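# Carry tube rack through self-closing doors to desk

## Task

Move the tube rack off the counter, through the self-closing doors, and onto the desk, using any number of the robots. At the end the rack must stand upright with every tube fully seated in a hole, and both doors must be closed. The task fails if the rack or any tube touches the floor, or if any robot falls or is left tilted. Finish by releasing the rack and moving the robots away from it.

## Robot and tools

ROBOTS. Three identical Hello Robot Stretch 3 units, r1, r2 and r3. Each has a base with two drive wheels and a passive rear omni wheel, a lift that rides up a mast, and a single arm that telescopes out to the robot's right side. The base is 0.33 m long and 0.34 m wide and cannot move sideways, so the gripper is moved forward or back by driving. Turning in place pivots about a point 0.05 m behind the front edge. With arm retracted and wrist folded, the turn sweeps a 0.28 m radius; an unfolded level gripper reaches past that.

FRAMES. Base frame: origin on the floor halfway between the drive wheels, x forward, y left, z up. The odometry frame is where the base frame was at scene start. hand_pose is expressed in the base frame at the point where closed fingertips meet; with all wrist joints at zero its x axis is up, y points back along the arm toward the mast, z toward the rear. Every robot reports in its own frames, so relative positions between robots come only from images, lidar_m, wrist_depth_mm and head_depth_mm.

execute_actions. Argument actions: a list holding one action or none (empty just returns state and images). The action is an object keyed by "r1", "r2", "r3"; each value may contain:
- base: exactly one of translate_m (metres, -1 to 1, positive forward) or rotate_rad (radians, -3.2 to 3.2, positive = counter-clockwise seen from above). Both are offsets from where the base last reported itself, not poses.
- joints: absolute targets by name: lift_m 0 to 1.1 (arm height); arm_m 0 to 0.52 (extension); wrist_yaw_rad -1.345 to 4.42 (0 along the arm, positive toward the front, 3.0 folded over the base); wrist_pitch_rad -1.57 to 0.451 (0 level, negative tips fingertips down); wrist_roll_rad -2.911 to 2.911 (0 fingers level side by side); gripper_m -0.089 to 0.179 (larger is wider; actual gap is 0.007 m less when nearly shut, 0.025 m less when wide, zero below 0.007); head_pan_rad -3.953 to 1.73 (0 forward, positive left, -1.57 faces along the arm); head_tilt_rad -1.53 to 0.419 (negative looks down).
- contact_limits: {"arm_m": effort %} from 1 to 100; the arm motion halts with contact_stop near that effort (negative when retracting) and holds no harder until the next action. Too low stops instantly; values above the maximum are clipped.
Motions in one action start together and may finish at different times. A single action runs at most 15 s. Argument cameras: list of camera names (r1_head_camera, r1_nav_camera, r1_wrist_camera, same for r2 and r3, or "all"); omitted/null/["all"] gives every camera, [] gives none. An unknown key, name or out-of-range number rejects the entire call and nothing moves. If a result reports a stop, the remaining execute_actions, wait and finished_scene calls in that reply are skipped.

wait: seconds 0 to 10; commands nothing and returns the same state and images. zoom_image: camera plus region [x0, y0, x1, y1] in pixels of that camera's latest full image, top-left origin, no larger than 504 by 504. finished_scene: scene = number of the current scene; irreversible, reports success; the goal must already hold.

RESULT LINES. base_status and joint_status give how each commanded motion ended: done (for the base, wheels turned the full amount even if slipping), off_target (stopped short, may still push), contact_stop, time_out, torque_fault (old target dropped, holds where it stopped unless slack or off). on_its_own covers uncommanded parts; its "held at" is the held target, not the position. A robot or joint left out of an action may still push toward its earlier target without any status saying so. joint_positions are actual joint values. motor_effort is percent of maximum, positive toward larger joint values, with the bracketed peak of the last action; readings carry fixed biases and noise. Positive wheel effort drives forward. lidar_m: 12 distances in metres from the base origin, 30 degree sectors starting straight ahead and going counter-clockwise (4th left, 7th behind, 10th right), one plane 0.17 m above the floor, range 0.15 to 12 m, "-" = nothing; it misses clear objects, table tops and thin legs, and the mast and low-lift parts hide sectors 5, 6, 9, 10. wrist_depth_mm (45 to 1000) and head_depth_mm (280 to 4000, sideways image) are 7x7 median depths from top-left. base_odometry counts wheel turns; heading -3.142 to 3.142, left positive. turned_by_wheels and turned_by_imu give turning since last result. base_tilt in degrees, forward and right positive, with a fixed bias of a few degrees. pictures names the images in order; changed camera calibrations are listed.

SPEED. Full base speed (0.30 m/s, 1.9 rad/s) needs lift_m under 0.30, arm_m under 0.03 and wrist_yaw_rad over 2.54; otherwise 0.10 m/s and 0.63 rad/s.

GRIPPING. Close to a value smaller than the object's width; lower squeezes harder, though a stall guard eases off, so heavy items can slip. To release, open at least 0.02 past where contact occurred. Neither readings nor status confirm a grasp; check images.

CAUTIONS. Robot-to-robot pressing fails the task; once bases touch, any further drive presses hard, and no line reports touching. Robots do not synchronize, and equal drive commands can differ by up to 2.5 cm per metre, which strains a shared load and can tip a robot. Arm or lift stop on firm contact and go slack; a slack lift may sink under load or be pushed up by closing fingers. Base, wrist and head push blindly. Sustained wrist strain switches the servo off for 10 s. Pushing with the gripper above about 0.45 m, a repeated push after a contact_stop, or driving while hooked on something fixed can tip the robot; undo in small steps, free the gripper, and drop lift_m to about 0.2 if still leaning. Fold or unfold the wrist only with lift_m 0.32 to 0.95, wrist_pitch_rad -0.4 and roll near 0; once folded, lift_m may go to 0.25. With wrist_yaw_rad below -0.4 keep wrist_pitch_rad at -0.5 or lower. Loose objects may get nudged occasionally. Avoid drops, slips, slams and hard hits; the robot keeps its last command while you think.

Each tool is called by a JSON object that holds its "method" and its "body", one argument or row to a line.

## Session

{"method": "execute_actions", "body": {
  "actions": []
}}

Scene clock: 0.00 s.
r1.base_odometry: x=+0.000 y=+0.000 heading=+0.000 (m, m, rad; r1's odometry frame)
r1.turned_by_wheels: +0.000 (rad since the last result)
r1.turned_by_imu: +0.000 (rad since the last result)
r1.base_tilt: forward=+0.2 right=+0.1 (deg)
r1.lidar_m: 1.21 1.18 1.24 0.96 0.95 0.99 1.40 1.47 3.01 2.36 2.21 1.61
r1.head_depth_mm: 1608 1625 1619 1624 1633 1649 1641 / 1496 1494 1514 1512 1513 1516 1529 / 1386 1405 1395 1411 1415 1417 1416 / 1300 1309 1318 1312 1319 1318 1319 / 1223 1230 1231 1236 1240 1237 1247 / 1159 1158 1160 1164 1169 1167 1174 / 1095 1099 1103 1100 1105 1107 1109
r1.base_status: not commanded
r1.joint_positions: lift_m=+0.424 arm_m=-0.001 wrist_yaw_rad=+3.055 wrist_pitch_rad=-0.488 wrist_roll_rad=+0.016 gripper_m=+0.037 head_pan_rad=-0.016 head_tilt_rad=-0.001
r1.joint_status: not commanded
r1.motor_effort: left_wheel=+0 right_wheel=+1 lift_m=+39 arm_m=+0 wrist_yaw_rad=+0 wrist_pitch_rad=+6 wrist_roll_rad=+0 gripper_m=-1 head_pan_rad=+0 head_tilt_rad=+3 (%)
r1.hand_pose: x=-0.0026 y=+0.0699 z=+0.4214 quat_wxyz=(+0.202, +0.698, +0.139, +0.673) (m; r1's base frame)
r1.wrist_depth_mm: 743 808 980 - - - - / 777 870 - - - - - / 866 947 - - - - - / 881 887 907 885 880 871 873 / 738 745 733 741 766 742 740 / 665 637 665 644 636 627 641 / 564 579 - - 565 560 556
r2.base_odometry: x=+0.000 y=+0.000 heading=+0.000 (m, m, rad; r2's odometry frame)
r2.turned_by_wheels: +0.000 (rad since the last result)
r2.turned_by_imu: +0.000 (rad since the last result)
r2.base_tilt: forward=+1.1 right=+1.3 (deg)
r2.lidar_m: 1.36 2.96 2.88 2.39 2.38 1.38 1.15 1.74 0.92 0.76 0.76 0.85
r2.head_depth_mm: 1126 1135 1143 1149 1153 1167 1178 / 1310 1327 1338 1347 1357 1369 1380 / 1576 1598 1612 1629 1636 1653 1674 / 1876 1999 2028 2045 2059 2095 2112 / 2062 2643 2732 2765 2803 2828 2460 / 2050 2844 2910 2886 2883 2884 2498 / 2033 2802 2799 2790 2829 2786 2486
r2.base_status: not commanded
r2.joint_positions: lift_m=+0.595 arm_m=+0.003 wrist_yaw_rad=+2.979 wrist_pitch_rad=-0.440 wrist_roll_rad=+0.018 gripper_m=+0.037 head_pan_rad=-0.018 head_tilt_rad=-0.007
r2.joint_status: not commanded
r2.motor_effort: left_wheel=+0 right_wheel=+1 lift_m=+26 arm_m=+0 wrist_yaw_rad=+0 wrist_pitch_rad=+7 wrist_roll_rad=+0 gripper_m=+0 head_pan_rad=+0 head_tilt_rad=+2 (%)
r2.hand_pose: x=+0.0145 y=+0.0712 z=+0.6030 quat_wxyz=(+0.211, +0.706, +0.096, +0.669) (m; r2's base frame)
r2.wrist_depth_mm: - - - - - - - / - - - - - - - / - - - - - - - / - - - - - - - / - - - 996 - 971 - / 829 821 - 820 806 830 833 / 713 714 707 720 725 712 711
r3.base_odometry: x=+0.000 y=+0.000 heading=+0.000 (m, m, rad; r3's odometry frame)
r3.turned_by_wheels: +0.000 (rad since the last result)
r3.turned_by_imu: +0.000 (rad since the last result)
r3.base_tilt: forward=+1.8 right=-0.8 (deg)
r3.lidar_m: 1.98 1.98 2.30 2.81 2.55 1.38 1.16 1.16 1.31 1.95 1.50 2.01
r3.head_depth_mm: 1929 2217 2253 2215 2255 2276 2208 / 1945 2134 2164 2164 2172 2156 2201 / 1951 2104 2084 2083 2078 2084 2116 / 1978 2046 2019 2045 2039 2067 2028 / 1932 1967 1980 2001 1983 1976 1993 / 1893 1929 1899 1900 1912 1914 1920 / 1845 1855 1857 1871 1858 1864 1859
r3.base_status: not commanded
r3.joint_positions: lift_m=+0.560 arm_m=+0.000 wrist_yaw_rad=+3.080 wrist_pitch_rad=-0.344 wrist_roll_rad=+0.014 gripper_m=+0.037 head_pan_rad=+0.010 head_tilt_rad=-0.020
r3.joint_status: not commanded
r3.motor_effort: left_wheel=+0 right_wheel=+1 lift_m=+25 arm_m=+0 wrist_yaw_rad=+1 wrist_pitch_rad=+5 wrist_roll_rad=+0 gripper_m=+0 head_pan_rad=+0 head_tilt_rad=+2 (%)
r3.hand_pose: x=-0.0068 y=+0.0874 z=+0.5895 quat_wxyz=(+0.143, +0.705, +0.098, +0.688) (m; r3's base frame)
r3.wrist_depth_mm: - - - - - - - / - - - - - - - / - - - - - - - / - - - - - - - / - - - - - - - / 888 904 890 871 - 851 850 / 771 767 - 740 741 734 729
pictures: r1_head_camera (sideways: a quarter turn clockwise sets it upright), r1_nav_camera (sideways: a quarter turn counterclockwise sets it upright), r1_wrist_camera, r2_head_camera (sideways: a quarter turn clockwise sets it upright), r2_nav_camera (sideways: a quarter turn counterclockwise sets it upright), r2_wrist_camera, r3_head_camera (sideways: a quarter turn clockwise sets it upright), r3_nav_camera (sideways: a quarter turn counterclockwise sets it upright), r3_wrist_camera
Images, in order (width x height): r1_head_camera 896x504, r1_nav_camera 672x504, r1_wrist_camera 644x364, r2_head_camera 896x504, r2_nav_camera 672x504, r2_wrist_camera 644x364, r3_head_camera 896x504, r3_nav_camera 672x504, r3_wrist_camera 644x364.

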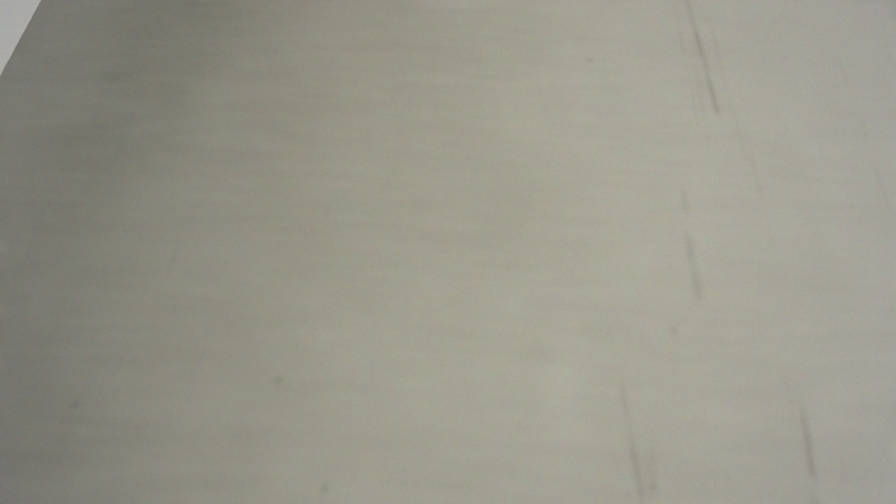

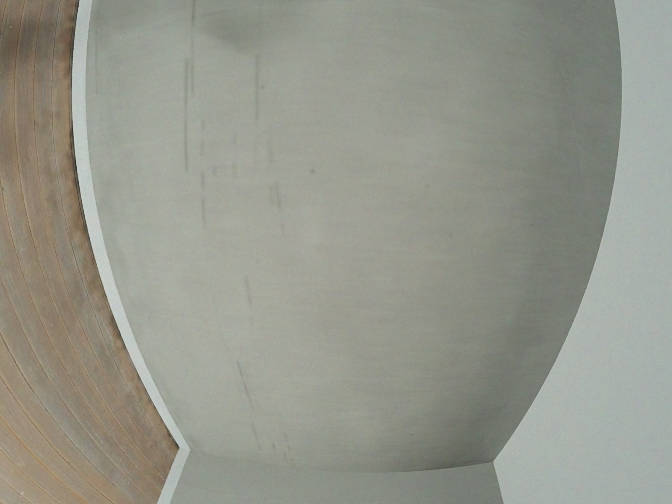

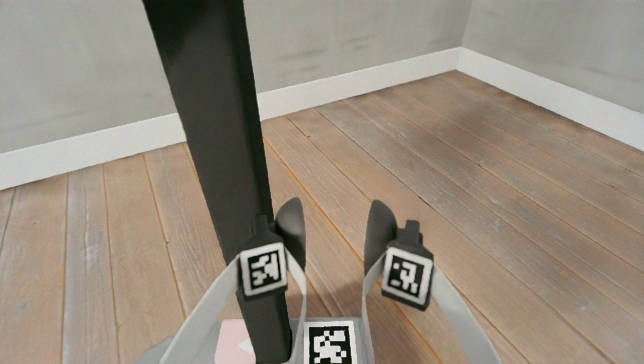

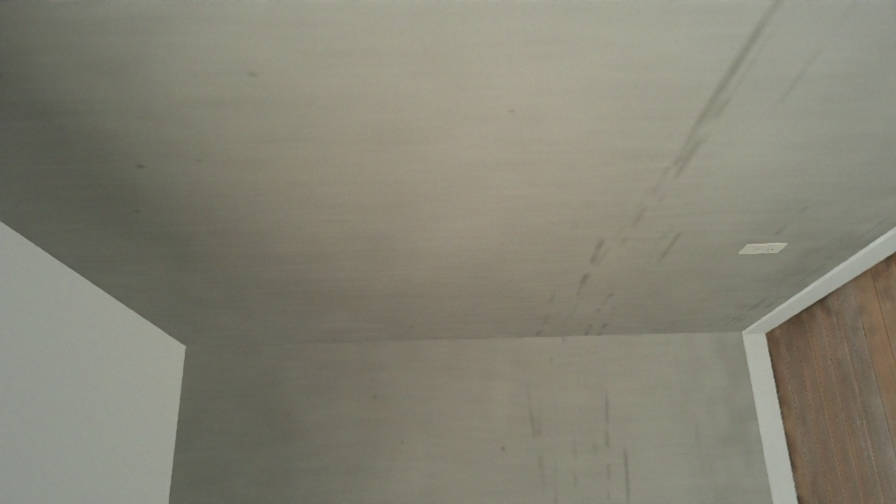

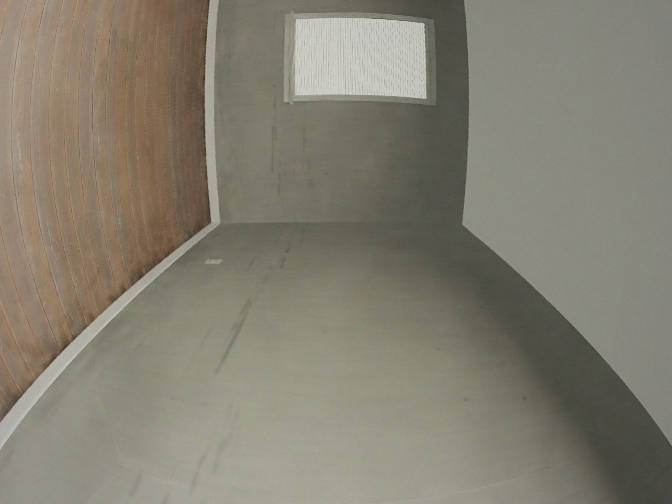

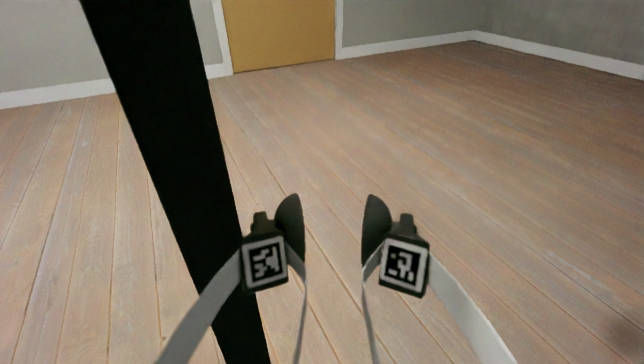

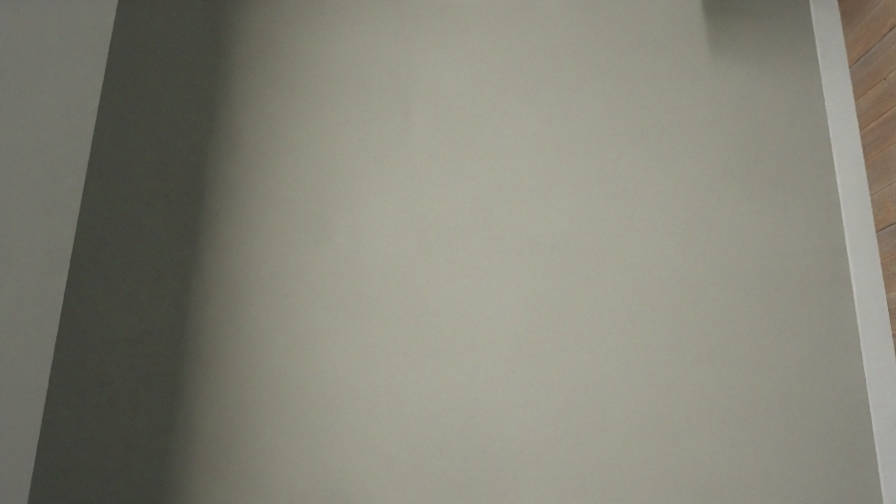

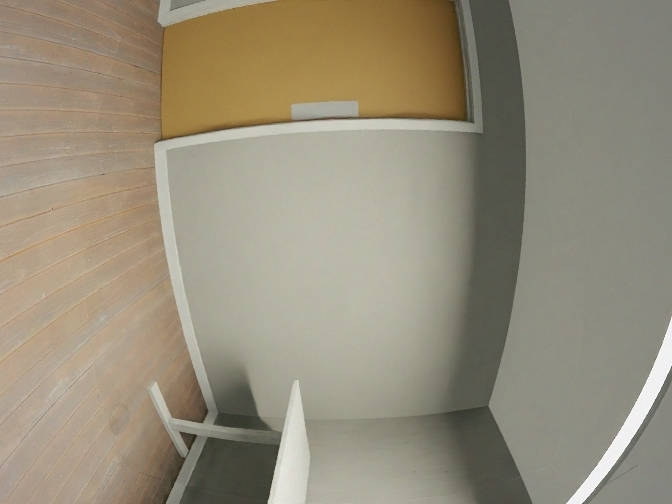

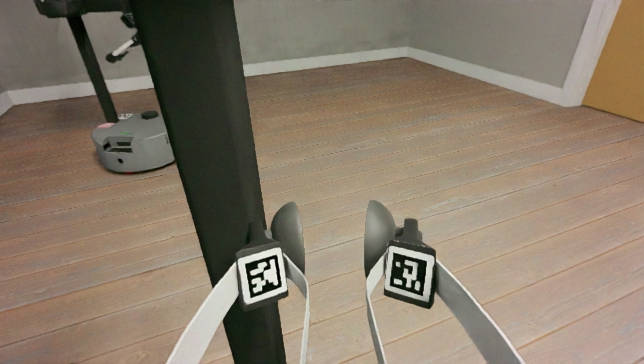

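{"method": "execute_actions", "body": {
  "actions": [
    {"r1":{"joints":{"head_pan_rad":-2.2,"head_tilt_rad":-0.4,"lift_m":0.27}},"r2":{"joints":{"head_pan_rad":-3.6,"head_tilt_rad":-0.4,"lift_m":0.27}},"r3":{"joints":{"head_pan_rad":-1.2,"head_tilt_rad":-0.4,"lift_m":0.27,"wrist_pitch_rad":-0.4}}}
  ],
  "cameras": ["r1_nav_camera","r2_nav_camera","r3_nav_camera","r3_head_camera","r1_head_camera"]
}}

Scene clock: 8.13 s.
r1.base_odometry: x=+0.000 y=+0.000 heading=+0.000 (m, m, rad; r1's odometry frame)
r1.turned_by_wheels: +0.000 (rad since the last result)
r1.turned_by_imu: +0.002 (rad since the last result)
r1.base_tilt: forward=+0.2 right=+0.1 (deg)
r1.lidar_m: 1.21 1.18 1.24 0.96 0.95 0.99 1.40 1.48 3.00 2.35 2.21 1.60
r1.head_depth_mm: 3056 3102 3185 3216 1782 1692 1446 / 3195 3380 3562 3666 2199 1698 1434 / 3310 3505 3786 3598 2382 1786 1411 / 3460 3734 3956 3571 2367 1773 1407 / 3535 3714 - 3435 2335 1763 1405 / 3011 3282 3417 3406 2314 1752 1392 / 2687 2829 2967 3075 2257 1725 1382
r1.base_status: not commanded
r1.joint_positions: lift_m=+0.270 arm_m=-0.001 wrist_yaw_rad=+3.055 wrist_pitch_rad=-0.488 wrist_roll_rad=+0.016 gripper_m=+0.037 head_pan_rad=-2.193 head_tilt_rad=-0.395
r1.joint_status: all done
r1.motor_effort: left_wheel=+1(0) right_wheel=+0(1) lift_m=+24(32) arm_m=+1(0) wrist_yaw_rad=+0(1) wrist_pitch_rad=+6(6) wrist_roll_rad=-1(0) gripper_m=+0(0) head_pan_rad=-5(52) head_tilt_rad=-2(30) (%)
r1.hand_pose: x=-0.0026 y=+0.0699 z=+0.2678 quat_wxyz=(+0.202, +0.698, +0.140, +0.673) (m; r1's base frame)
r1.wrist_depth_mm: 731 825 985 - - - 998 / 793 870 - - - - 999 / 811 782 - 777 796 786 780 / 629 644 636 640 627 621 630 / 534 537 - 556 554 530 529 / 480 - - - - 452 462 / - - - - 403 400 404
r2.base_odometry: x=+0.000 y=+0.000 heading=+0.000 (m, m, rad; r2's odometry frame)
r2.turned_by_wheels: +0.000 (rad since the last result)
r2.turned_by_imu: +0.000 (rad since the last result)
r2.base_tilt: forward=+1.1 right=+1.3 (deg)
r2.lidar_m: 1.36 2.97 2.87 2.39 2.38 1.38 1.16 1.75 0.92 0.76 0.76 0.85
r2.head_depth_mm: 2280 2378 2528 2677 2353 1804 1473 / 2444 2587 2208 2346 2352 1814 1468 / 2506 2645 1974 2015 2188 1818 1477 / 2248 2406 1779 1770 1910 1812 1474 / 2067 2193 1835 1580 1679 1772 1482 / 1896 2008 1839 1422 1513 1657 1475 / 1769 1848 1847 1291 1370 1453 1492
r2.base_status: not commanded
r2.joint_positions: lift_m=+0.270 arm_m=+0.003 wrist_yaw_rad=+2.979 wrist_pitch_rad=-0.441 wrist_roll_rad=+0.018 gripper_m=+0.037 head_pan_rad=-3.593 head_tilt_rad=-0.395
r2.joint_status: all done
r2.motor_effort: left_wheel=+0(0) right_wheel=+1(1) lift_m=+15(22) arm_m=-2(1) wrist_yaw_rad=+0(1) wrist_pitch_rad=+8(8) wrist_roll_rad=+0(0) gripper_m=-1(1) head_pan_rad=-5(59) head_tilt_rad=-1(27) (%)
r2.hand_pose: x=+0.0145 y=+0.0710 z=+0.2781 quat_wxyz=(+0.211, +0.706, +0.096, +0.669) (m; r2's base frame)
r2.wrist_depth_mm: - - - - - - - / - - - - - - - / 877 874 901 870 858 849 844 / 671 672 671 668 666 661 660 / 544 551 - 549 567 536 543 / 463 496 - - 447 456 457 / - - - - 398 391 397
r3.base_odometry: x=+0.000 y=+0.000 heading=+0.000 (m, m, rad; r3's odometry frame)
r3.turned_by_wheels: +0.000 (rad since the last result)
r3.turned_by_imu: +0.001 (rad since the last result)
r3.base_tilt: forward=+1.8 right=-0.8 (deg)
r3.lidar_m: 1.98 1.97 2.29 2.81 2.55 1.38 1.16 1.16 1.30 1.95 1.50 2.00
r3.head_depth_mm: 1634 1754 1863 2004 2128 1806 1458 / 1660 1767 1870 2059 2173 1801 1459 / 1667 1787 1896 2040 2186 1837 1447 / 1688 1793 1849 2052 2199 1796 1445 / 1688 1808 1819 2076 2206 1781 1445 / 1717 1830 1829 2125 2266 1794 1445 / 1726 1850 1797 2150 2249 1799 1454
r3.base_status: not commanded
r3.joint_positions: lift_m=+0.270 arm_m=+0.000 wrist_yaw_rad=+3.080 wrist_pitch_rad=-0.415 wrist_roll_rad=+0.014 gripper_m=+0.037 head_pan_rad=-1.193 head_tilt_rad=-0.395
r3.joint_status: all done
r3.motor_effort: left_wheel=+0(0) right_wheel=+1(2) lift_m=+23(22) arm_m=+0(0) wrist_yaw_rad=+0(1) wrist_pitch_rad=+5(4) wrist_roll_rad=+0(0) gripper_m=+0(1) head_pan_rad=-4(54) head_tilt_rad=-2(22) (%)
r3.hand_pose: x=-0.0073 y=+0.0791 z=+0.2835 quat_wxyz=(+0.168, +0.701, +0.123, +0.682) (m; r3's base frame)
r3.wrist_depth_mm: - - - - - - - / - - - - - - - / 904 902 - 877 860 835 816 / 707 695 - 679 679 664 650 / 573 572 570 567 583 551 543 / 488 497 - - - 469 465 / 438 - - - 412 409 409
pictures: r1_head_camera (sideways: a quarter turn clockwise sets it upright), r1_nav_camera (sideways: a quarter turn counterclockwise sets it upright), r2_nav_camera (sideways: a quarter turn counterclockwise sets it upright), r3_head_camera (sideways: a quarter turn clockwise sets it upright), r3_nav_camera (sideways: a quarter turn counterclockwise sets it upright)
camera_calibration (this result's frames):
r1_head_camera: T_world_to_cam=[[0.181988, 0.302414, -0.935642, 1.23959], [0.802851, -0.595081, -0.0361803, 0.0456548], [-0.567725, -0.744597, -0.35109, 0.417013], [0, 0, 0, 1]] pos_world=[-0.0254954, -0.037194, 1.30787]
r1_nav_camera: T_world_to_cam=[[-0.211504, -0.362051, 0.907847, -1.14038], [-0.84183, 0.539409, 0.0189933, 0.0352837], [-0.496577, -0.760235, -0.418872, 0.506418], [0, 0, 0, 1]] pos_world=[0.0399836, -0.0469107, 1.24674]
r2_nav_camera: T_world_to_cam=[[-0.346843, 0.161377, 0.923936, -1.15663], [0.458287, 0.888645, 0.0168265, 0.0245471], [-0.818336, 0.429264, -0.382177, 0.463658], [0, 0, 0, 1]] pos_world=[-0.0329913, -0.0341914, 1.24544]
r3_head_camera: T_world_to_cam=[[-0.168511, 0.37419, -0.911914, 1.20936], [0.906731, 0.421674, 0.00547429, -0.00793008], [0.386578, -0.825938, -0.410346, 0.488551], [0, 0, 0, 1]] pos_world=[0.0221166, -0.0456718, 1.30335]
r3_nav_camera: T_world_to_cam=[[0.120726, -0.42037, 0.899285, -1.12741], [-0.923027, -0.380907, -0.0541409, 0.128806], [0.365303, -0.823528, -0.433998, 0.515659], [0, 0, 0, 1]] pos_world=[0.0666274, -0.000205667, 1.24463]
Images, in order (width x height): r1_head_camera 896x504, r1_nav_camera 672x504, r2_nav_camera 672x504, r3_head_camera 896x504, r3_nav_camera 672x504.

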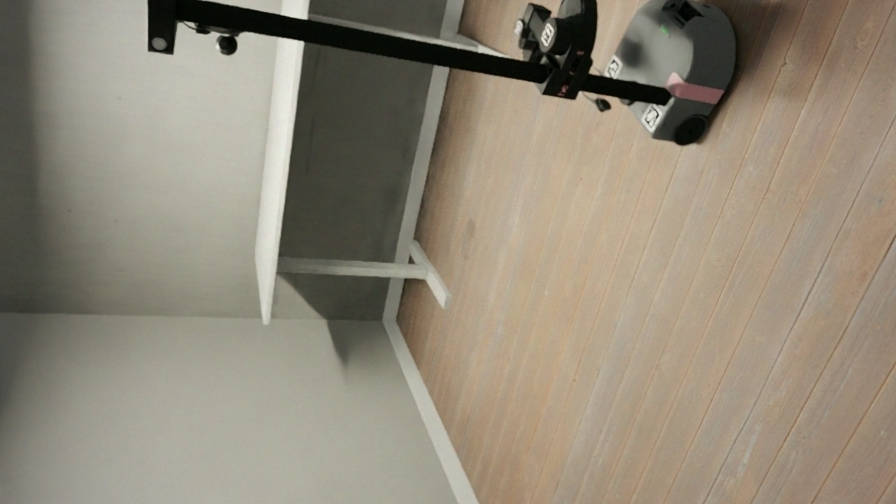

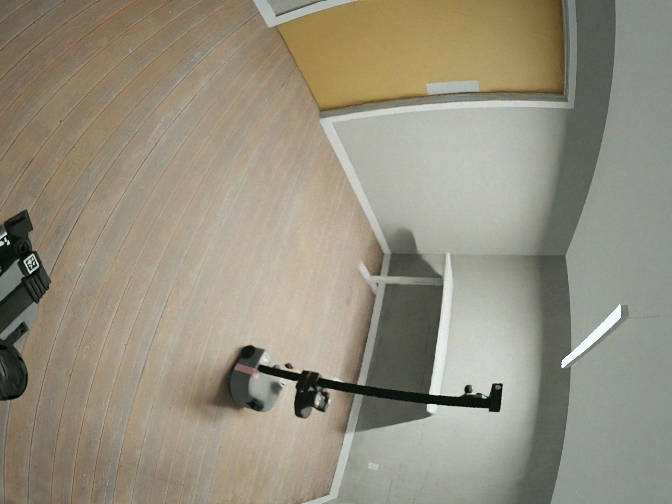

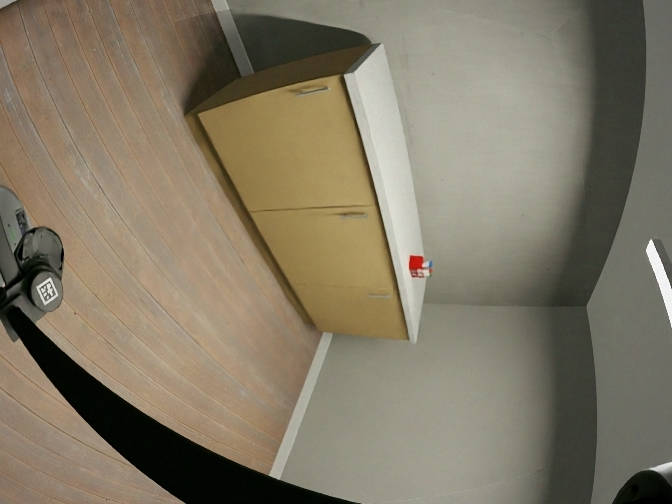

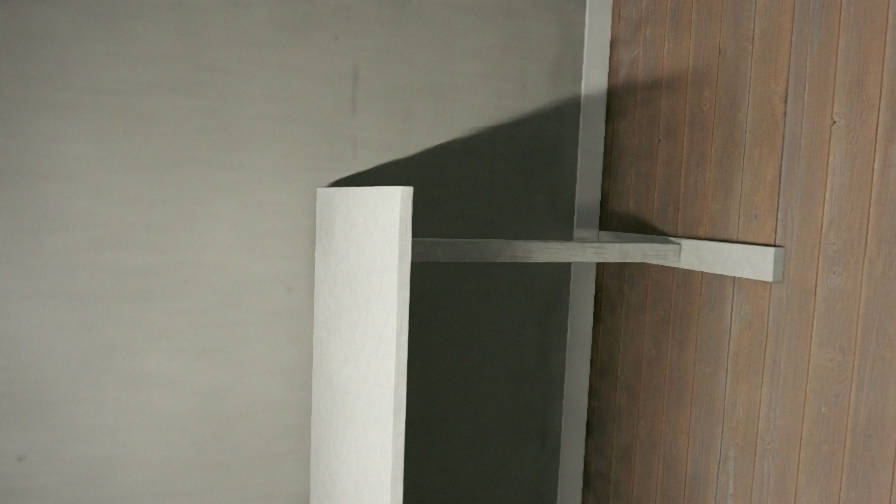

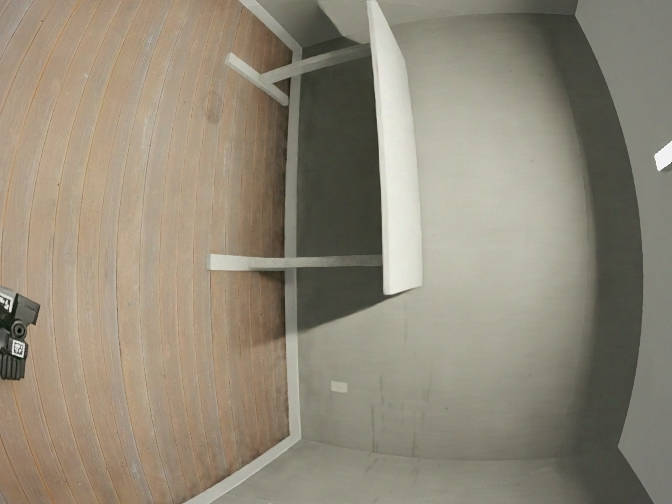

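{"method": "execute_actions", "body": {
  "actions": [
    {"r2":{"base":{"rotate_rad":-0.79},"joints":{"head_pan_rad":-3.6,"head_tilt_rad":-0.2}},"r3":{"base":{"rotate_rad":0.74},"joints":{"head_pan_rad":-0.44,"head_tilt_rad":-0.6}}}
  ],
  "cameras": ["r2_nav_camera"]
}}

{"method": "execute_actions", "body": {
  "actions": [
    {"r2":{"base":{"translate_m":-1},"joints":{"head_pan_rad":-2.9,"head_tilt_rad":-0.4}},"r3":{"base":{"translate_m":1}}}
  ],
  "cameras": []
}}

{"method": "execute_actions", "body": {
  "actions": [
    {"r2":{"base":{"translate_m":-0.55}},"r3":{"base":{"translate_m":0.45}}}
  ],
  "cameras": []
}}

{"method": "execute_actions", "body": {
  "actions": [
    {"r2":{"base":{"rotate_rad":-0.45},"joints":{"head_pan_rad":-1.57,"head_tilt_rad":-0.6}},"r3":{"base":{"rotate_rad":-0.44},"joints":{"head_pan_rad":0,"head_tilt_rad":-0.9}}}
  ],
  "cameras": ["r2_nav_camera","r2_head_camera","r3_nav_camera"]
}}

Scene clock: 23.90 s.
r1.base_odometry: x=+0.000 y=+0.000 heading=+0.000 (m, m, rad; r1's odometry frame)
r1.turned_by_wheels: +0.000 (rad since the last result)
r1.turned_by_imu: +0.001 (rad since the last result)
r1.base_tilt: forward=+0.2 right=+0.2 (deg)
r1.lidar_m: 1.21 1.18 1.24 0.96 0.95 0.98 1.40 1.52 3.01 2.36 2.21 1.60
r1.head_depth_mm: 3030 3164 3337 3166 1668 1727 1446 / 3184 3323 3551 3649 2198 1722 1432 / 3290 3424 3732 3591 2370 1804 1417 / 3498 3631 3832 3500 2356 1759 1415 / 3501 3695 - 3415 2345 1749 1410 / 3041 3264 3417 3393 2304 1739 1391 / 2688 2827 3003 3048 2279 1730 1389
r1.base_status: not commanded
r1.joint_positions: lift_m=+0.270 arm_m=-0.001 wrist_yaw_rad=+3.055 wrist_pitch_rad=-0.488 wrist_roll_rad=+0.016 gripper_m=+0.037 head_pan_rad=-2.193 head_tilt_rad=-0.395
r1.joint_status: not commanded
r1.motor_effort: left_wheel=+0(0) right_wheel=+1(0) lift_m=+25(24) arm_m=+0(0) wrist_yaw_rad=+0(0) wrist_pitch_rad=+6(6) wrist_roll_rad=+0(0) gripper_m=-1(0) head_pan_rad=-4(5) head_tilt_rad=-2(3) (%)
r1.hand_pose: x=-0.0026 y=+0.0699 z=+0.2678 quat_wxyz=(+0.202, +0.698, +0.140, +0.673) (m; r1's base frame)
r1.wrist_depth_mm: 745 811 996 - - - - / 793 883 - - - - 935 / 783 797 - 786 766 776 778 / 647 633 628 629 637 632 630 / 543 546 - 541 551 535 525 / 475 - - - - 455 452 / - - - - 402 408 405
r2.base_odometry: x=+0.000 y=+0.000 heading=-0.790 (m, m, rad; r2's odometry frame)
r2.turned_by_wheels: -0.790 (rad since the last result)
r2.turned_by_imu: -0.796 (rad since the last result)
r2.base_tilt: forward=+1.1 right=+1.3 (deg)
r2.lidar_m: 0.77 1.01 2.32 3.02 2.54 2.38 1.79 1.21 1.16 1.17 0.81 0.76
r2.head_depth_mm: 2181 2235 2304 2406 2515 2321 1772 / 2158 2235 2289 2391 2513 2313 1774 / 2160 2228 2296 2378 2472 2350 1785 / 2147 2226 2291 2386 2475 2344 1777 / 2159 2209 2292 2391 2461 2350 1788 / 2143 2195 2294 2377 2470 2367 1791 / 2130 2198 2269 2359 2468 2373 1796
r2.base_status: done
r2.joint_positions: lift_m=+0.270 arm_m=+0.003 wrist_yaw_rad=+2.979 wrist_pitch_rad=-0.441 wrist_roll_rad=+0.018 gripper_m=+0.037 head_pan_rad=-3.593 head_tilt_rad=-0.211
r2.joint_status: all done
r2.motor_effort: left_wheel=+2(8) right_wheel=+0(5) lift_m=+15(15) arm_m=-1(0) wrist_yaw_rad=+0(1) wrist_pitch_rad=+8(8) wrist_roll_rad=+0(0) gripper_m=-1(1) head_pan_rad=-5(4) head_tilt_rad=+6(22) (%)
r2.hand_pose: x=+0.0145 y=+0.0710 z=+0.2781 quat_wxyz=(+0.211, +0.706, +0.096, +0.669) (m; r2's base frame)
r2.wrist_depth_mm: - - - - - - - / - - - - - - - / 871 893 857 858 858 851 849 / 680 672 674 658 674 667 659 / 546 549 - 552 565 534 540 / 465 490 - - 445 457 456 / - - - - 394 393 395
r3.base_odometry: x=+0.000 y=+0.000 heading=+0.740 (m, m, rad; r3's odometry frame)
r3.turned_by_wheels: +0.740 (rad since the last result)
r3.turned_by_imu: +0.728 (rad since the last result)
r3.base_tilt: forward=+1.7 right=-0.8 (deg)
r3.lidar_m: 2.09 2.57 1.61 1.65 1.24 1.16 1.18 1.50 1.50 1.98 2.00 1.98
r3.head_depth_mm: 1683 1867 2049 2241 1848 1495 1261 / 1702 1845 2053 2237 1848 1491 1258 / 1691 1852 2076 2234 1854 1494 1264 / 1681 1863 2079 2257 1856 1501 1260 / 1691 1878 2093 2295 1854 1501 1253 / 1748 1949 2152 2294 1846 1498 1265 / 1764 1924 2163 2311 1831 1503 1261
r3.base_status: done
r3.joint_positions: lift_m=+0.270 arm_m=+0.000 wrist_yaw_rad=+3.080 wrist_pitch_rad=-0.415 wrist_roll_rad=+0.014 gripper_m=+0.037 head_pan_rad=-0.447 head_tilt_rad=-0.593
r3.joint_status: all done
r3.motor_effort: left_wheel=-1(9) right_wheel=+3(11) lift_m=+22(22) arm_m=+0(0) wrist_yaw_rad=+0(0) wrist_pitch_rad=+5(5) wrist_roll_rad=+0(0) gripper_m=+0(0) head_pan_rad=+4(53) head_tilt_rad=-2(16) (%)
r3.hand_pose: x=-0.0073 y=+0.0791 z=+0.2835 quat_wxyz=(+0.168, +0.701, +0.123, +0.682) (m; r3's base frame)
r3.wrist_depth_mm: - - - - - - - / - - - - - - - / 921 888 - 875 837 835 825 / 704 697 - 672 666 657 657 / 574 564 564 554 569 548 543 / 488 500 - - - 471 467 / 439 - - - 410 406 403
pictures: r2_nav_camera (sideways: a quarter turn counterclockwise sets it upright)
camera_calibration (this result's frames):
r2_nav_camera: T_world_to_cam=[[-0.188684, 0.0847867, 0.978371, -1.22869], [0.460902, 0.88737, 0.0119868, 0.0308284], [-0.867161, 0.453194, -0.206511, 0.235328], [0, 0, 0, 1]] pos_world=[-0.0419762, -0.0298288, 1.25035]
Images, in order (width x height): r2_nav_camera 672x504.

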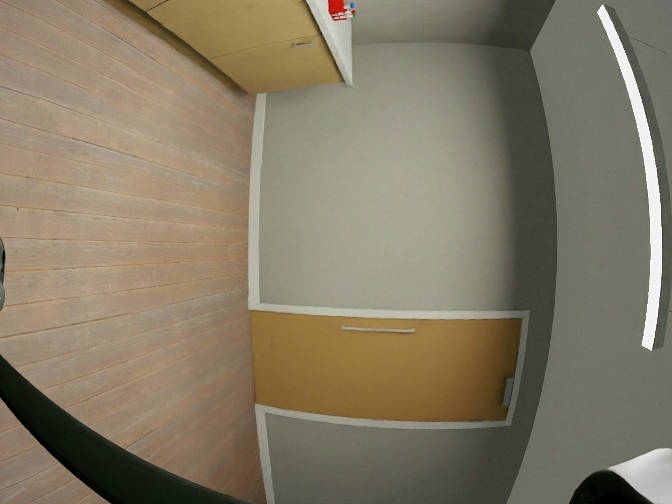

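Scene clock: 28.93 s.
r1.base_odometry: x=+0.000 y=+0.000 heading=+0.000 (m, m, rad; r1's odometry frame)
r1.turned_by_wheels: +0.000 (rad since the last result)
r1.turned_by_imu: +0.001 (rad since the last result)
r1.base_tilt: forward=+0.2 right=+0.2 (deg)
r1.lidar_m: 1.21 1.18 1.24 0.96 0.95 0.99 1.40 3.17 1.50 2.35 2.21 1.60
r1.head_depth_mm: 3006 3209 3369 3499 2449 1808 1442 / 3182 3397 3508 3659 2424 1794 1430 / 3326 3529 3717 3590 2388 1781 1417 / 3495 3664 3930 3496 2378 1774 1419 / 3564 3715 - 3461 2362 1744 1408 / 3055 3260 3497 3368 1845 1708 1393 / 2665 1410 2871 2983 2102 1701 1377
r1.base_status: not commanded
r1.joint_positions: lift_m=+0.270 arm_m=-0.001 wrist_yaw_rad=+3.055 wrist_pitch_rad=-0.488 wrist_roll_rad=+0.016 gripper_m=+0.037 head_pan_rad=-2.193 head_tilt_rad=-0.395
r1.joint_status: not commanded
r1.motor_effort: left_wheel=+0(0) right_wheel=+1(0) lift_m=+24(24) arm_m=+1(1) wrist_yaw_rad=+0(0) wrist_pitch_rad=+6(6) wrist_roll_rad=-1(1) gripper_m=+0(0) head_pan_rad=-4(4) head_tilt_rad=-2(2) (%)
r1.hand_pose: x=-0.0026 y=+0.0699 z=+0.2678 quat_wxyz=(+0.202, +0.698, +0.140, +0.673) (m; r1's base frame)
r1.wrist_depth_mm: 765 802 997 - - - - / 801 859 - - - - 961 / 788 796 - 784 788 767 789 / 626 636 635 641 636 622 625 / 543 544 - 544 549 527 530 / 472 - - - - 458 455 / - - - - 401 405 401
r2.base_odometry: x=-0.704 y=+0.710 heading=-0.790 (m, m, rad; r2's odometry frame)
r2.turned_by_wheels: +0.000 (rad since the last result)
r2.turned_by_imu: -0.005 (rad since the last result)
r2.base_tilt: forward=+1.1 right=+1.3 (deg)
r2.lidar_m: 1.70 2.20 3.38 2.29 1.58 1.48 1.14 0.77 0.72 0.73 0.93 1.66
r2.head_depth_mm: 1332 1401 1472 1573 1677 1729 1469 / 1406 1488 1573 1677 1800 1812 1475 / 1492 1592 1696 1808 1948 1814 1470 / 1602 1705 1817 1267 1367 1484 1480 / 1685 1797 1885 1126 1180 1263 1405 / 1573 1650 1688 1039 1031 1101 1169 / 1440 1502 1534 1040 915 972 1030
r2.base_status: done
r2.joint_positions: lift_m=+0.270 arm_m=+0.003 wrist_yaw_rad=+2.979 wrist_pitch_rad=-0.441 wrist_roll_rad=+0.018 gripper_m=+0.037 head_pan_rad=-2.907 head_tilt_rad=-0.396
r2.joint_status: all done
r2.motor_effort: left_wheel=+1(4) right_wheel=+0(5) lift_m=+15(15) arm_m=-2(0) wrist_yaw_rad=+0(1) wrist_pitch_rad=+8(8) wrist_roll_rad=+0(0) gripper_m=-1(0) head_pan_rad=+4(51) head_tilt_rad=-1(19) (%)
r2.hand_pose: x=+0.0145 y=+0.0710 z=+0.2781 quat_wxyz=(+0.211, +0.706, +0.097, +0.669) (m; r2's base frame)
r2.wrist_depth_mm: - - - - - - - / - - - - - - - / 886 877 882 856 853 869 855 / 668 662 673 662 669 666 656 / 549 544 - 553 562 544 545 / 462 491 - - 442 458 453 / - - - - 393 395 398
r3.base_odometry: x=+0.739 y=+0.674 heading=+0.740 (m, m, rad; r3's odometry frame)
r3.turned_by_wheels: +0.000 (rad since the last result)
r3.turned_by_imu: +0.006 (rad since the last result)
r3.base_tilt: forward=+1.7 right=-0.6 (deg)
r3.lidar_m: 1.17 1.40 2.38 2.42 1.62 2.06 2.10 2.05 2.37 1.68 1.14 1.07
r3.head_depth_mm: 888 975 1093 1213 1392 1495 1266 / 886 985 1083 1224 1404 1495 1267 / 957 1057 1155 1296 1429 1508 1263 / 960 1064 1172 1326 1505 1501 1262 / 957 1062 1170 1332 1520 1496 1255 / 958 1062 1175 1329 1528 1493 1258 / 964 1063 1182 1333 1527 1497 1256
r3.base_status: done
r3.joint_positions: lift_m=+0.270 arm_m=+0.000 wrist_yaw_rad=+3.080 wrist_pitch_rad=-0.415 wrist_roll_rad=+0.014 gripper_m=+0.037 head_pan_rad=-0.447 head_tilt_rad=-0.594
r3.joint_status: not commanded
r3.motor_effort: left_wheel=-2(6) right_wheel=+3(11) lift_m=+23(22) arm_m=+0(0) wrist_yaw_rad=+1(0) wrist_pitch_rad=+5(5) wrist_roll_rad=+0(0) gripper_m=+0(0) head_pan_rad=+5(5) head_tilt_rad=-2(3) (%)
r3.hand_pose: x=-0.0073 y=+0.0791 z=+0.2834 quat_wxyz=(+0.168, +0.701, +0.123, +0.682) (m; r3's base frame)
r3.wrist_depth_mm: - - - - - - - / - - - - - - - / 903 889 - 871 837 823 818 / 703 683 - 677 674 666 647 / 580 579 571 560 567 547 546 / 489 502 - - - 471 463 / 437 - - - 410 409 403
pictures: none
No camera images: the call's "cameras" was empty. Leave "cameras" out to get every camera's image.

Scene clock: 32.43 s.
r1.base_odometry: x=+0.000 y=+0.000 heading=+0.000 (m, m, rad; r1's odometry frame)
r1.turned_by_wheels: +0.000 (rad since the last result)
r1.turned_by_imu: +0.001 (rad since the last result)
r1.base_tilt: forward=+0.2 right=+0.1 (deg)
r1.lidar_m: 1.21 1.18 1.24 0.96 0.95 0.99 1.40 3.16 3.02 1.69 2.22 1.61
r1.head_depth_mm: 3050 3240 3378 3467 2445 1808 1441 / 3202 3358 3551 3648 2418 1801 1444 / 3348 3504 3742 3567 2394 1780 1416 / 3464 3690 3829 3579 2370 1778 1416 / 3524 3788 - 3463 2311 1759 1397 / 3055 3266 3476 3404 2288 1729 1393 / 2679 2851 2971 3098 2242 1717 1378
r1.base_status: not commanded
r1.joint_positions: lift_m=+0.270 arm_m=-0.001 wrist_yaw_rad=+3.055 wrist_pitch_rad=-0.488 wrist_roll_rad=+0.016 gripper_m=+0.037 head_pan_rad=-2.193 head_tilt_rad=-0.395
r1.joint_status: not commanded
r1.motor_effort: left_wheel=-1(0) right_wheel=+0(0) lift_m=+24(24) arm_m=+0(1) wrist_yaw_rad=-1(0) wrist_pitch_rad=+6(6) wrist_roll_rad=-1(1) gripper_m=+0(1) head_pan_rad=-4(4) head_tilt_rad=-2(2) (%)
r1.hand_pose: x=-0.0026 y=+0.0699 z=+0.2678 quat_wxyz=(+0.202, +0.698, +0.140, +0.673) (m; r1's base frame)
r1.wrist_depth_mm: 737 817 963 - - - - / 802 847 - - - 995 945 / 793 790 - 781 784 794 786 / 636 643 640 641 631 632 637 / 528 546 - 546 546 533 540 / 476 - - - - 467 459 / - - - - 398 400 401
r2.base_odometry: x=-1.091 y=+1.101 heading=-0.790 (m, m, rad; r2's odometry frame)
r2.turned_by_wheels: +0.000 (rad since the last result)
r2.turned_by_imu: -0.003 (rad since the last result)
r2.base_tilt: forward=+1.1 right=+1.3 (deg)
r2.lidar_m: 2.20 2.85 3.61 1.52 1.04 0.97 0.99 0.53 0.49 0.50 0.63 2.16
r2.head_depth_mm: 864 914 965 1028 1092 1167 1248 / 918 972 1032 1098 1175 1267 1363 / 976 1037 1108 1190 1272 1374 1428 / 1043 1111 1183 1278 1374 1511 1481 / 1120 1196 1285 1393 795 856 920 / 1207 1292 1389 1457 721 745 793 / 1188 1238 1295 1304 721 649 696
r2.base_status: done
r2.joint_positions: lift_m=+0.270 arm_m=+0.003 wrist_yaw_rad=+2.979 wrist_pitch_rad=-0.441 wrist_roll_rad=+0.018 gripper_m=+0.037 head_pan_rad=-2.907 head_tilt_rad=-0.396
r2.joint_status: not commanded
r2.motor_effort: left_wheel=+1(5) right_wheel=+0(6) lift_m=+15(16) arm_m=-1(0) wrist_yaw_rad=+0(0) wrist_pitch_rad=+8(8) wrist_roll_rad=+0(0) gripper_m=-1(0) head_pan_rad=+4(5) head_tilt_rad=-1(1) (%)
r2.hand_pose: x=+0.0145 y=+0.0710 z=+0.2781 quat_wxyz=(+0.211, +0.706, +0.097, +0.669) (m; r2's base frame)
r2.wrist_depth_mm: 833 - - - - - - / 858 - - - - - - / 832 886 884 854 861 862 840 / 691 674 672 668 662 657 665 / 545 547 - 554 562 550 541 / 460 493 - - 447 456 463 / - - - - 399 394 393
r3.base_odometry: x=+1.071 y=+0.978 heading=+0.740 (m, m, rad; r3's odometry frame)
r3.turned_by_wheels: +0.000 (rad since the last result)
r3.turned_by_imu: +0.003 (rad since the last result)
r3.base_tilt: forward=+1.7 right=-0.8 (deg)
r3.lidar_m: 0.76 0.87 1.94 2.23 2.64 2.47 2.51 2.39 2.08 1.03 0.73 0.74
r3.head_depth_mm: 601 662 732 826 933 1047 1181 / 601 663 739 828 945 1103 1231 / 602 665 737 829 946 1108 1231 / 604 666 739 833 949 1109 1241 / 606 668 742 834 955 1117 1232 / 605 667 740 838 950 1125 1240 / 608 669 743 841 958 1130 1244
r3.base_status: done
r3.joint_positions: lift_m=+0.270 arm_m=+0.000 wrist_yaw_rad=+3.080 wrist_pitch_rad=-0.415 wrist_roll_rad=+0.014 gripper_m=+0.037 head_pan_rad=-0.447 head_tilt_rad=-0.594
r3.joint_status: not commanded
r3.motor_effort: left_wheel=-1(9) right_wheel=+2(11) lift_m=+23(23) arm_m=+0(0) wrist_yaw_rad=+1(0) wrist_pitch_rad=+5(5) wrist_roll_rad=+0(0) gripper_m=+0(0) head_pan_rad=+5(4) head_tilt_rad=-3(2) (%)
r3.hand_pose: x=-0.0073 y=+0.0791 z=+0.2834 quat_wxyz=(+0.168, +0.701, +0.123, +0.682) (m; r3's base frame)
r3.wrist_depth_mm: - - - - - - - / - - - - - - - / 909 894 - 856 851 850 820 / 712 686 - 683 663 663 664 / 575 567 571 560 572 546 539 / 486 499 - - - 464 463 / 435 - - - 410 406 407
pictures: none
No camera images: the call's "cameras" was empty. Leave "cameras" out to get every camera's image.

Scene clock: 33.90 s.
r1.base_odometry: x=+0.000 y=+0.000 heading=+0.000 (m, m, rad; r1's odometry frame)
r1.turned_by_wheels: +0.000 (rad since the last result)
r1.turned_by_imu: +0.000 (rad since the last result)
r1.base_tilt: forward=+0.2 right=+0.1 (deg)
r1.lidar_m: 1.21 1.18 1.24 0.97 0.95 0.99 1.40 3.16 3.02 1.71 2.21 1.60
r1.head_depth_mm: 2991 3207 3363 3534 2420 1805 1428 / 3164 3348 3577 3648 2407 1801 1435 / 3294 3490 3697 3556 2413 1787 1434 / 3510 3652 3937 3536 2370 1781 1421 / 3522 3650 - 3452 2356 1755 1404 / 3069 3303 3390 3386 2311 1736 1394 / 2692 2800 3008 3075 2284 1723 1383
r1.base_status: not commanded
r1.joint_positions: lift_m=+0.270 arm_m=-0.001 wrist_yaw_rad=+3.055 wrist_pitch_rad=-0.488 wrist_roll_rad=+0.016 gripper_m=+0.037 head_pan_rad=-2.193 head_tilt_rad=-0.395
r1.joint_status: not commanded
r1.motor_effort: left_wheel=+0(0) right_wheel=+0(0) lift_m=+25(24) arm_m=+1(0) wrist_yaw_rad=-1(0) wrist_pitch_rad=+6(6) wrist_roll_rad=+0(1) gripper_m=-1(0) head_pan_rad=-4(4) head_tilt_rad=-2(2) (%)
r1.hand_pose: x=-0.0026 y=+0.0699 z=+0.2678 quat_wxyz=(+0.202, +0.698, +0.140, +0.673) (m; r1's base frame)
r1.wrist_depth_mm: 753 813 982 - - - 997 / 784 869 - - - - 943 / 784 785 - 782 794 782 778 / 636 650 645 631 622 634 635 / 543 545 - 546 557 535 534 / 470 - - - - 458 458 / - - - - 405 398 400
r2.base_odometry: x=-1.091 y=+1.101 heading=-1.240 (m, m, rad; r2's odometry frame)
r2.turned_by_wheels: -0.450 (rad since the last result)
r2.turned_by_imu: -0.454 (rad since the last result)
r2.base_tilt: forward=+1.0 right=+1.3 (deg)
r2.lidar_m: 2.16 2.24 3.04 3.61 1.40 1.02 0.98 0.72 0.52 0.49 0.51 0.68
r2.head_depth_mm: 957 1053 948 694 600 730 872 / 953 1051 950 692 599 721 860 / 951 1041 950 693 601 714 848 / 946 1042 948 669 600 707 837 / 942 1030 691 650 601 698 826 / 936 1028 950 668 582 690 814 / 935 1024 950 694 582 682 805
r2.base_status: done
r2.joint_positions: lift_m=+0.270 arm_m=+0.003 wrist_yaw_rad=+2.979 wrist_pitch_rad=-0.441 wrist_roll_rad=+0.018 gripper_m=+0.037 head_pan_rad=-1.577 head_tilt_rad=-0.593
r2.joint_status: all done
r2.motor_effort: left_wheel=+1(8) right_wheel=+0(5) lift_m=+15(15) arm_m=-1(2) wrist_yaw_rad=+0(0) wrist_pitch_rad=+8(8) wrist_roll_rad=+0(0) gripper_m=-1(0) head_pan_rad=+4(60) head_tilt_rad=-3(18) (%)
r2.hand_pose: x=+0.0145 y=+0.0710 z=+0.2781 quat_wxyz=(+0.211, +0.706, +0.097, +0.669) (m; r2's base frame)
r2.wrist_depth_mm: - - - - - - - / - - - - - - - / 860 843 883 878 862 848 850 / 665 681 658 664 678 672 656 / 547 550 - 559 557 544 544 / 459 487 - - 445 461 460 / - - - - 399 394 397
r3.base_odometry: x=+1.071 y=+0.978 heading=+0.300 (m, m, rad; r3's odometry frame)
r3.turned_by_wheels: -0.440 (rad since the last result)
r3.turned_by_imu: -0.433 (rad since the last result)
r3.base_tilt: forward=+1.7 right=-0.8 (deg)
r3.lidar_m: 0.74 0.77 0.93 2.19 2.27 1.81 2.47 2.55 2.40 2.09 0.94 0.73
r3.head_depth_mm: 639 740 884 1043 1258 1261 1121 / 644 746 882 1090 1366 1261 1122 / 641 740 883 1089 1354 1273 1122 / 645 748 884 1092 1371 1270 1136 / 645 748 891 1096 1370 1277 1128 / 647 749 890 1099 1363 1262 1134 / 649 751 892 1099 1380 1274 1135
r3.base_status: done
r3.joint_positions: lift_m=+0.270 arm_m=+0.000 wrist_yaw_rad=+3.080 wrist_pitch_rad=-0.415 wrist_roll_rad=+0.014 gripper_m=+0.037 head_pan_rad=-0.007 head_tilt_rad=-0.889
r3.joint_status: all done
r3.motor_effort: left_wheel=+2(9) right_wheel=-1(8) lift_m=+22(23) arm_m=+0(0) wrist_yaw_rad=+0(1) wrist_pitch_rad=+5(5) wrist_roll_rad=+0(0) gripper_m=+0(0) head_pan_rad=+4(38) head_tilt_rad=-4(24) (%)
r3.hand_pose: x=-0.0073 y=+0.0791 z=+0.2834 quat_wxyz=(+0.168, +0.701, +0.123, +0.682) (m; r3's base frame)
r3.wrist_depth_mm: - - - - - - 756 / - - - - - - 775 / 923 904 - 869 861 837 750 / 708 706 - 674 671 657 655 / 573 573 569 563 567 550 543 / 487 499 - - - 476 462 / 439 - - - 414 406 402
pictures: r2_head_camera (sideways: a quarter turn clockwise sets it upright), r2_nav_camera (sideways: a quarter turn counterclockwise sets it upright), r3_nav_camera (sideways: a quarter turn counterclockwise sets it upright)
camera_calibration (this result's frames):
r2_head_camera: T_world_to_cam=[[0.0296182, 0.543249, -0.839049, 1.11267], [0.999019, -0.0437352, 0.00694841, -0.0151657], [-0.0329212, -0.838432, -0.544012, 0.662162], [0, 0, 0, 1]] pos_world=[0.00399468, -0.0499437, 1.29392]
r2_nav_camera: T_world_to_cam=[[0.00246719, -0.556811, 0.830636, -1.03707], [-0.999394, 0.0274793, 0.021389, 0.027504], [-0.0347349, -0.830185, -0.556405, 0.685582], [0, 0, 0, 1]] pos_world=[0.0538596, -0.00904726, 1.2423]
r3_nav_camera: T_world_to_cam=[[0.809392, -0.048643, 0.58525, -0.722283], [-0.020929, -0.99832, -0.0540307, 0.123124], [0.586895, 0.0314833, -0.80905, 1.00218], [0, 0, 0, 1]] pos_world=[-0.000985321, 0.0562315, 1.24018]
Images, in order (width x height): r2_head_camera 896x504, r2_nav_camera 672x504, r3_nav_camera 672x504.

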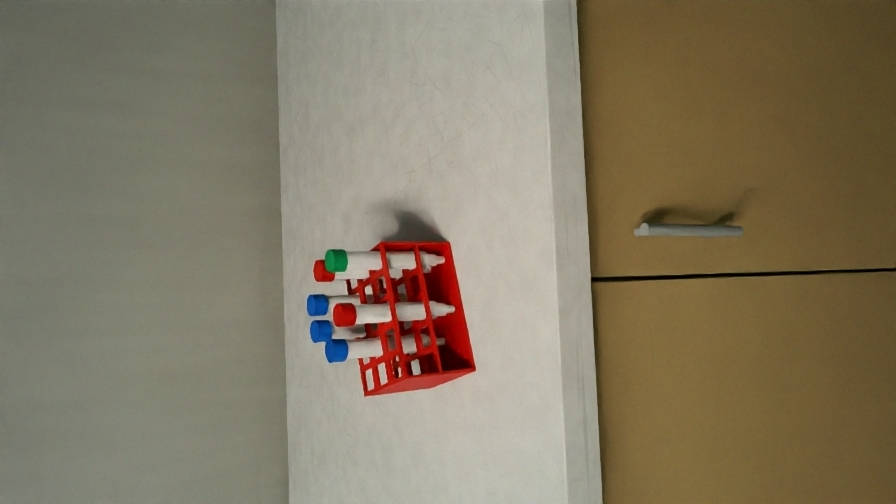

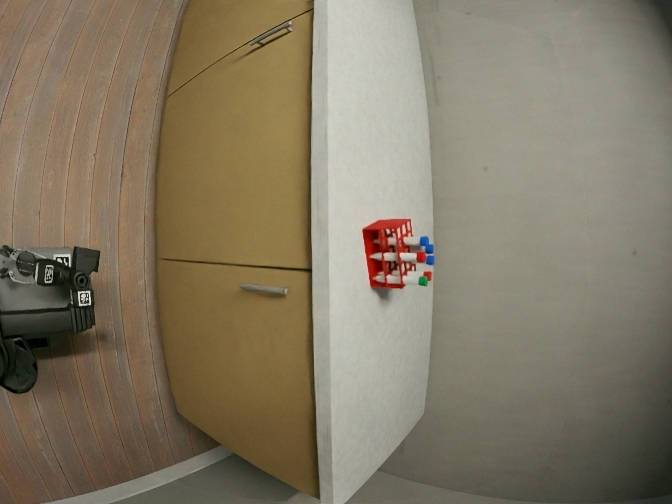

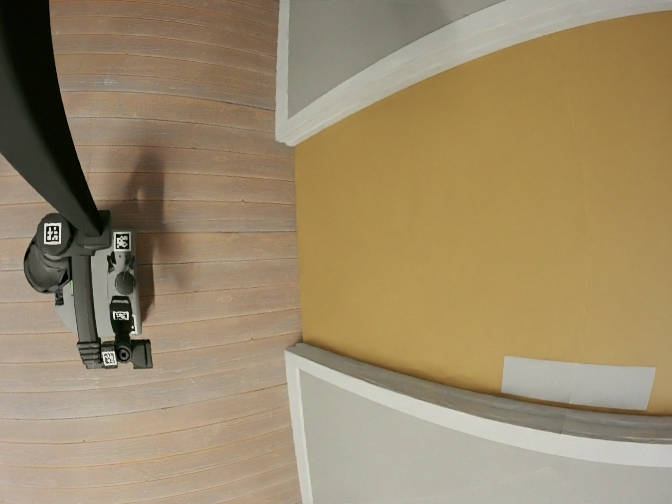

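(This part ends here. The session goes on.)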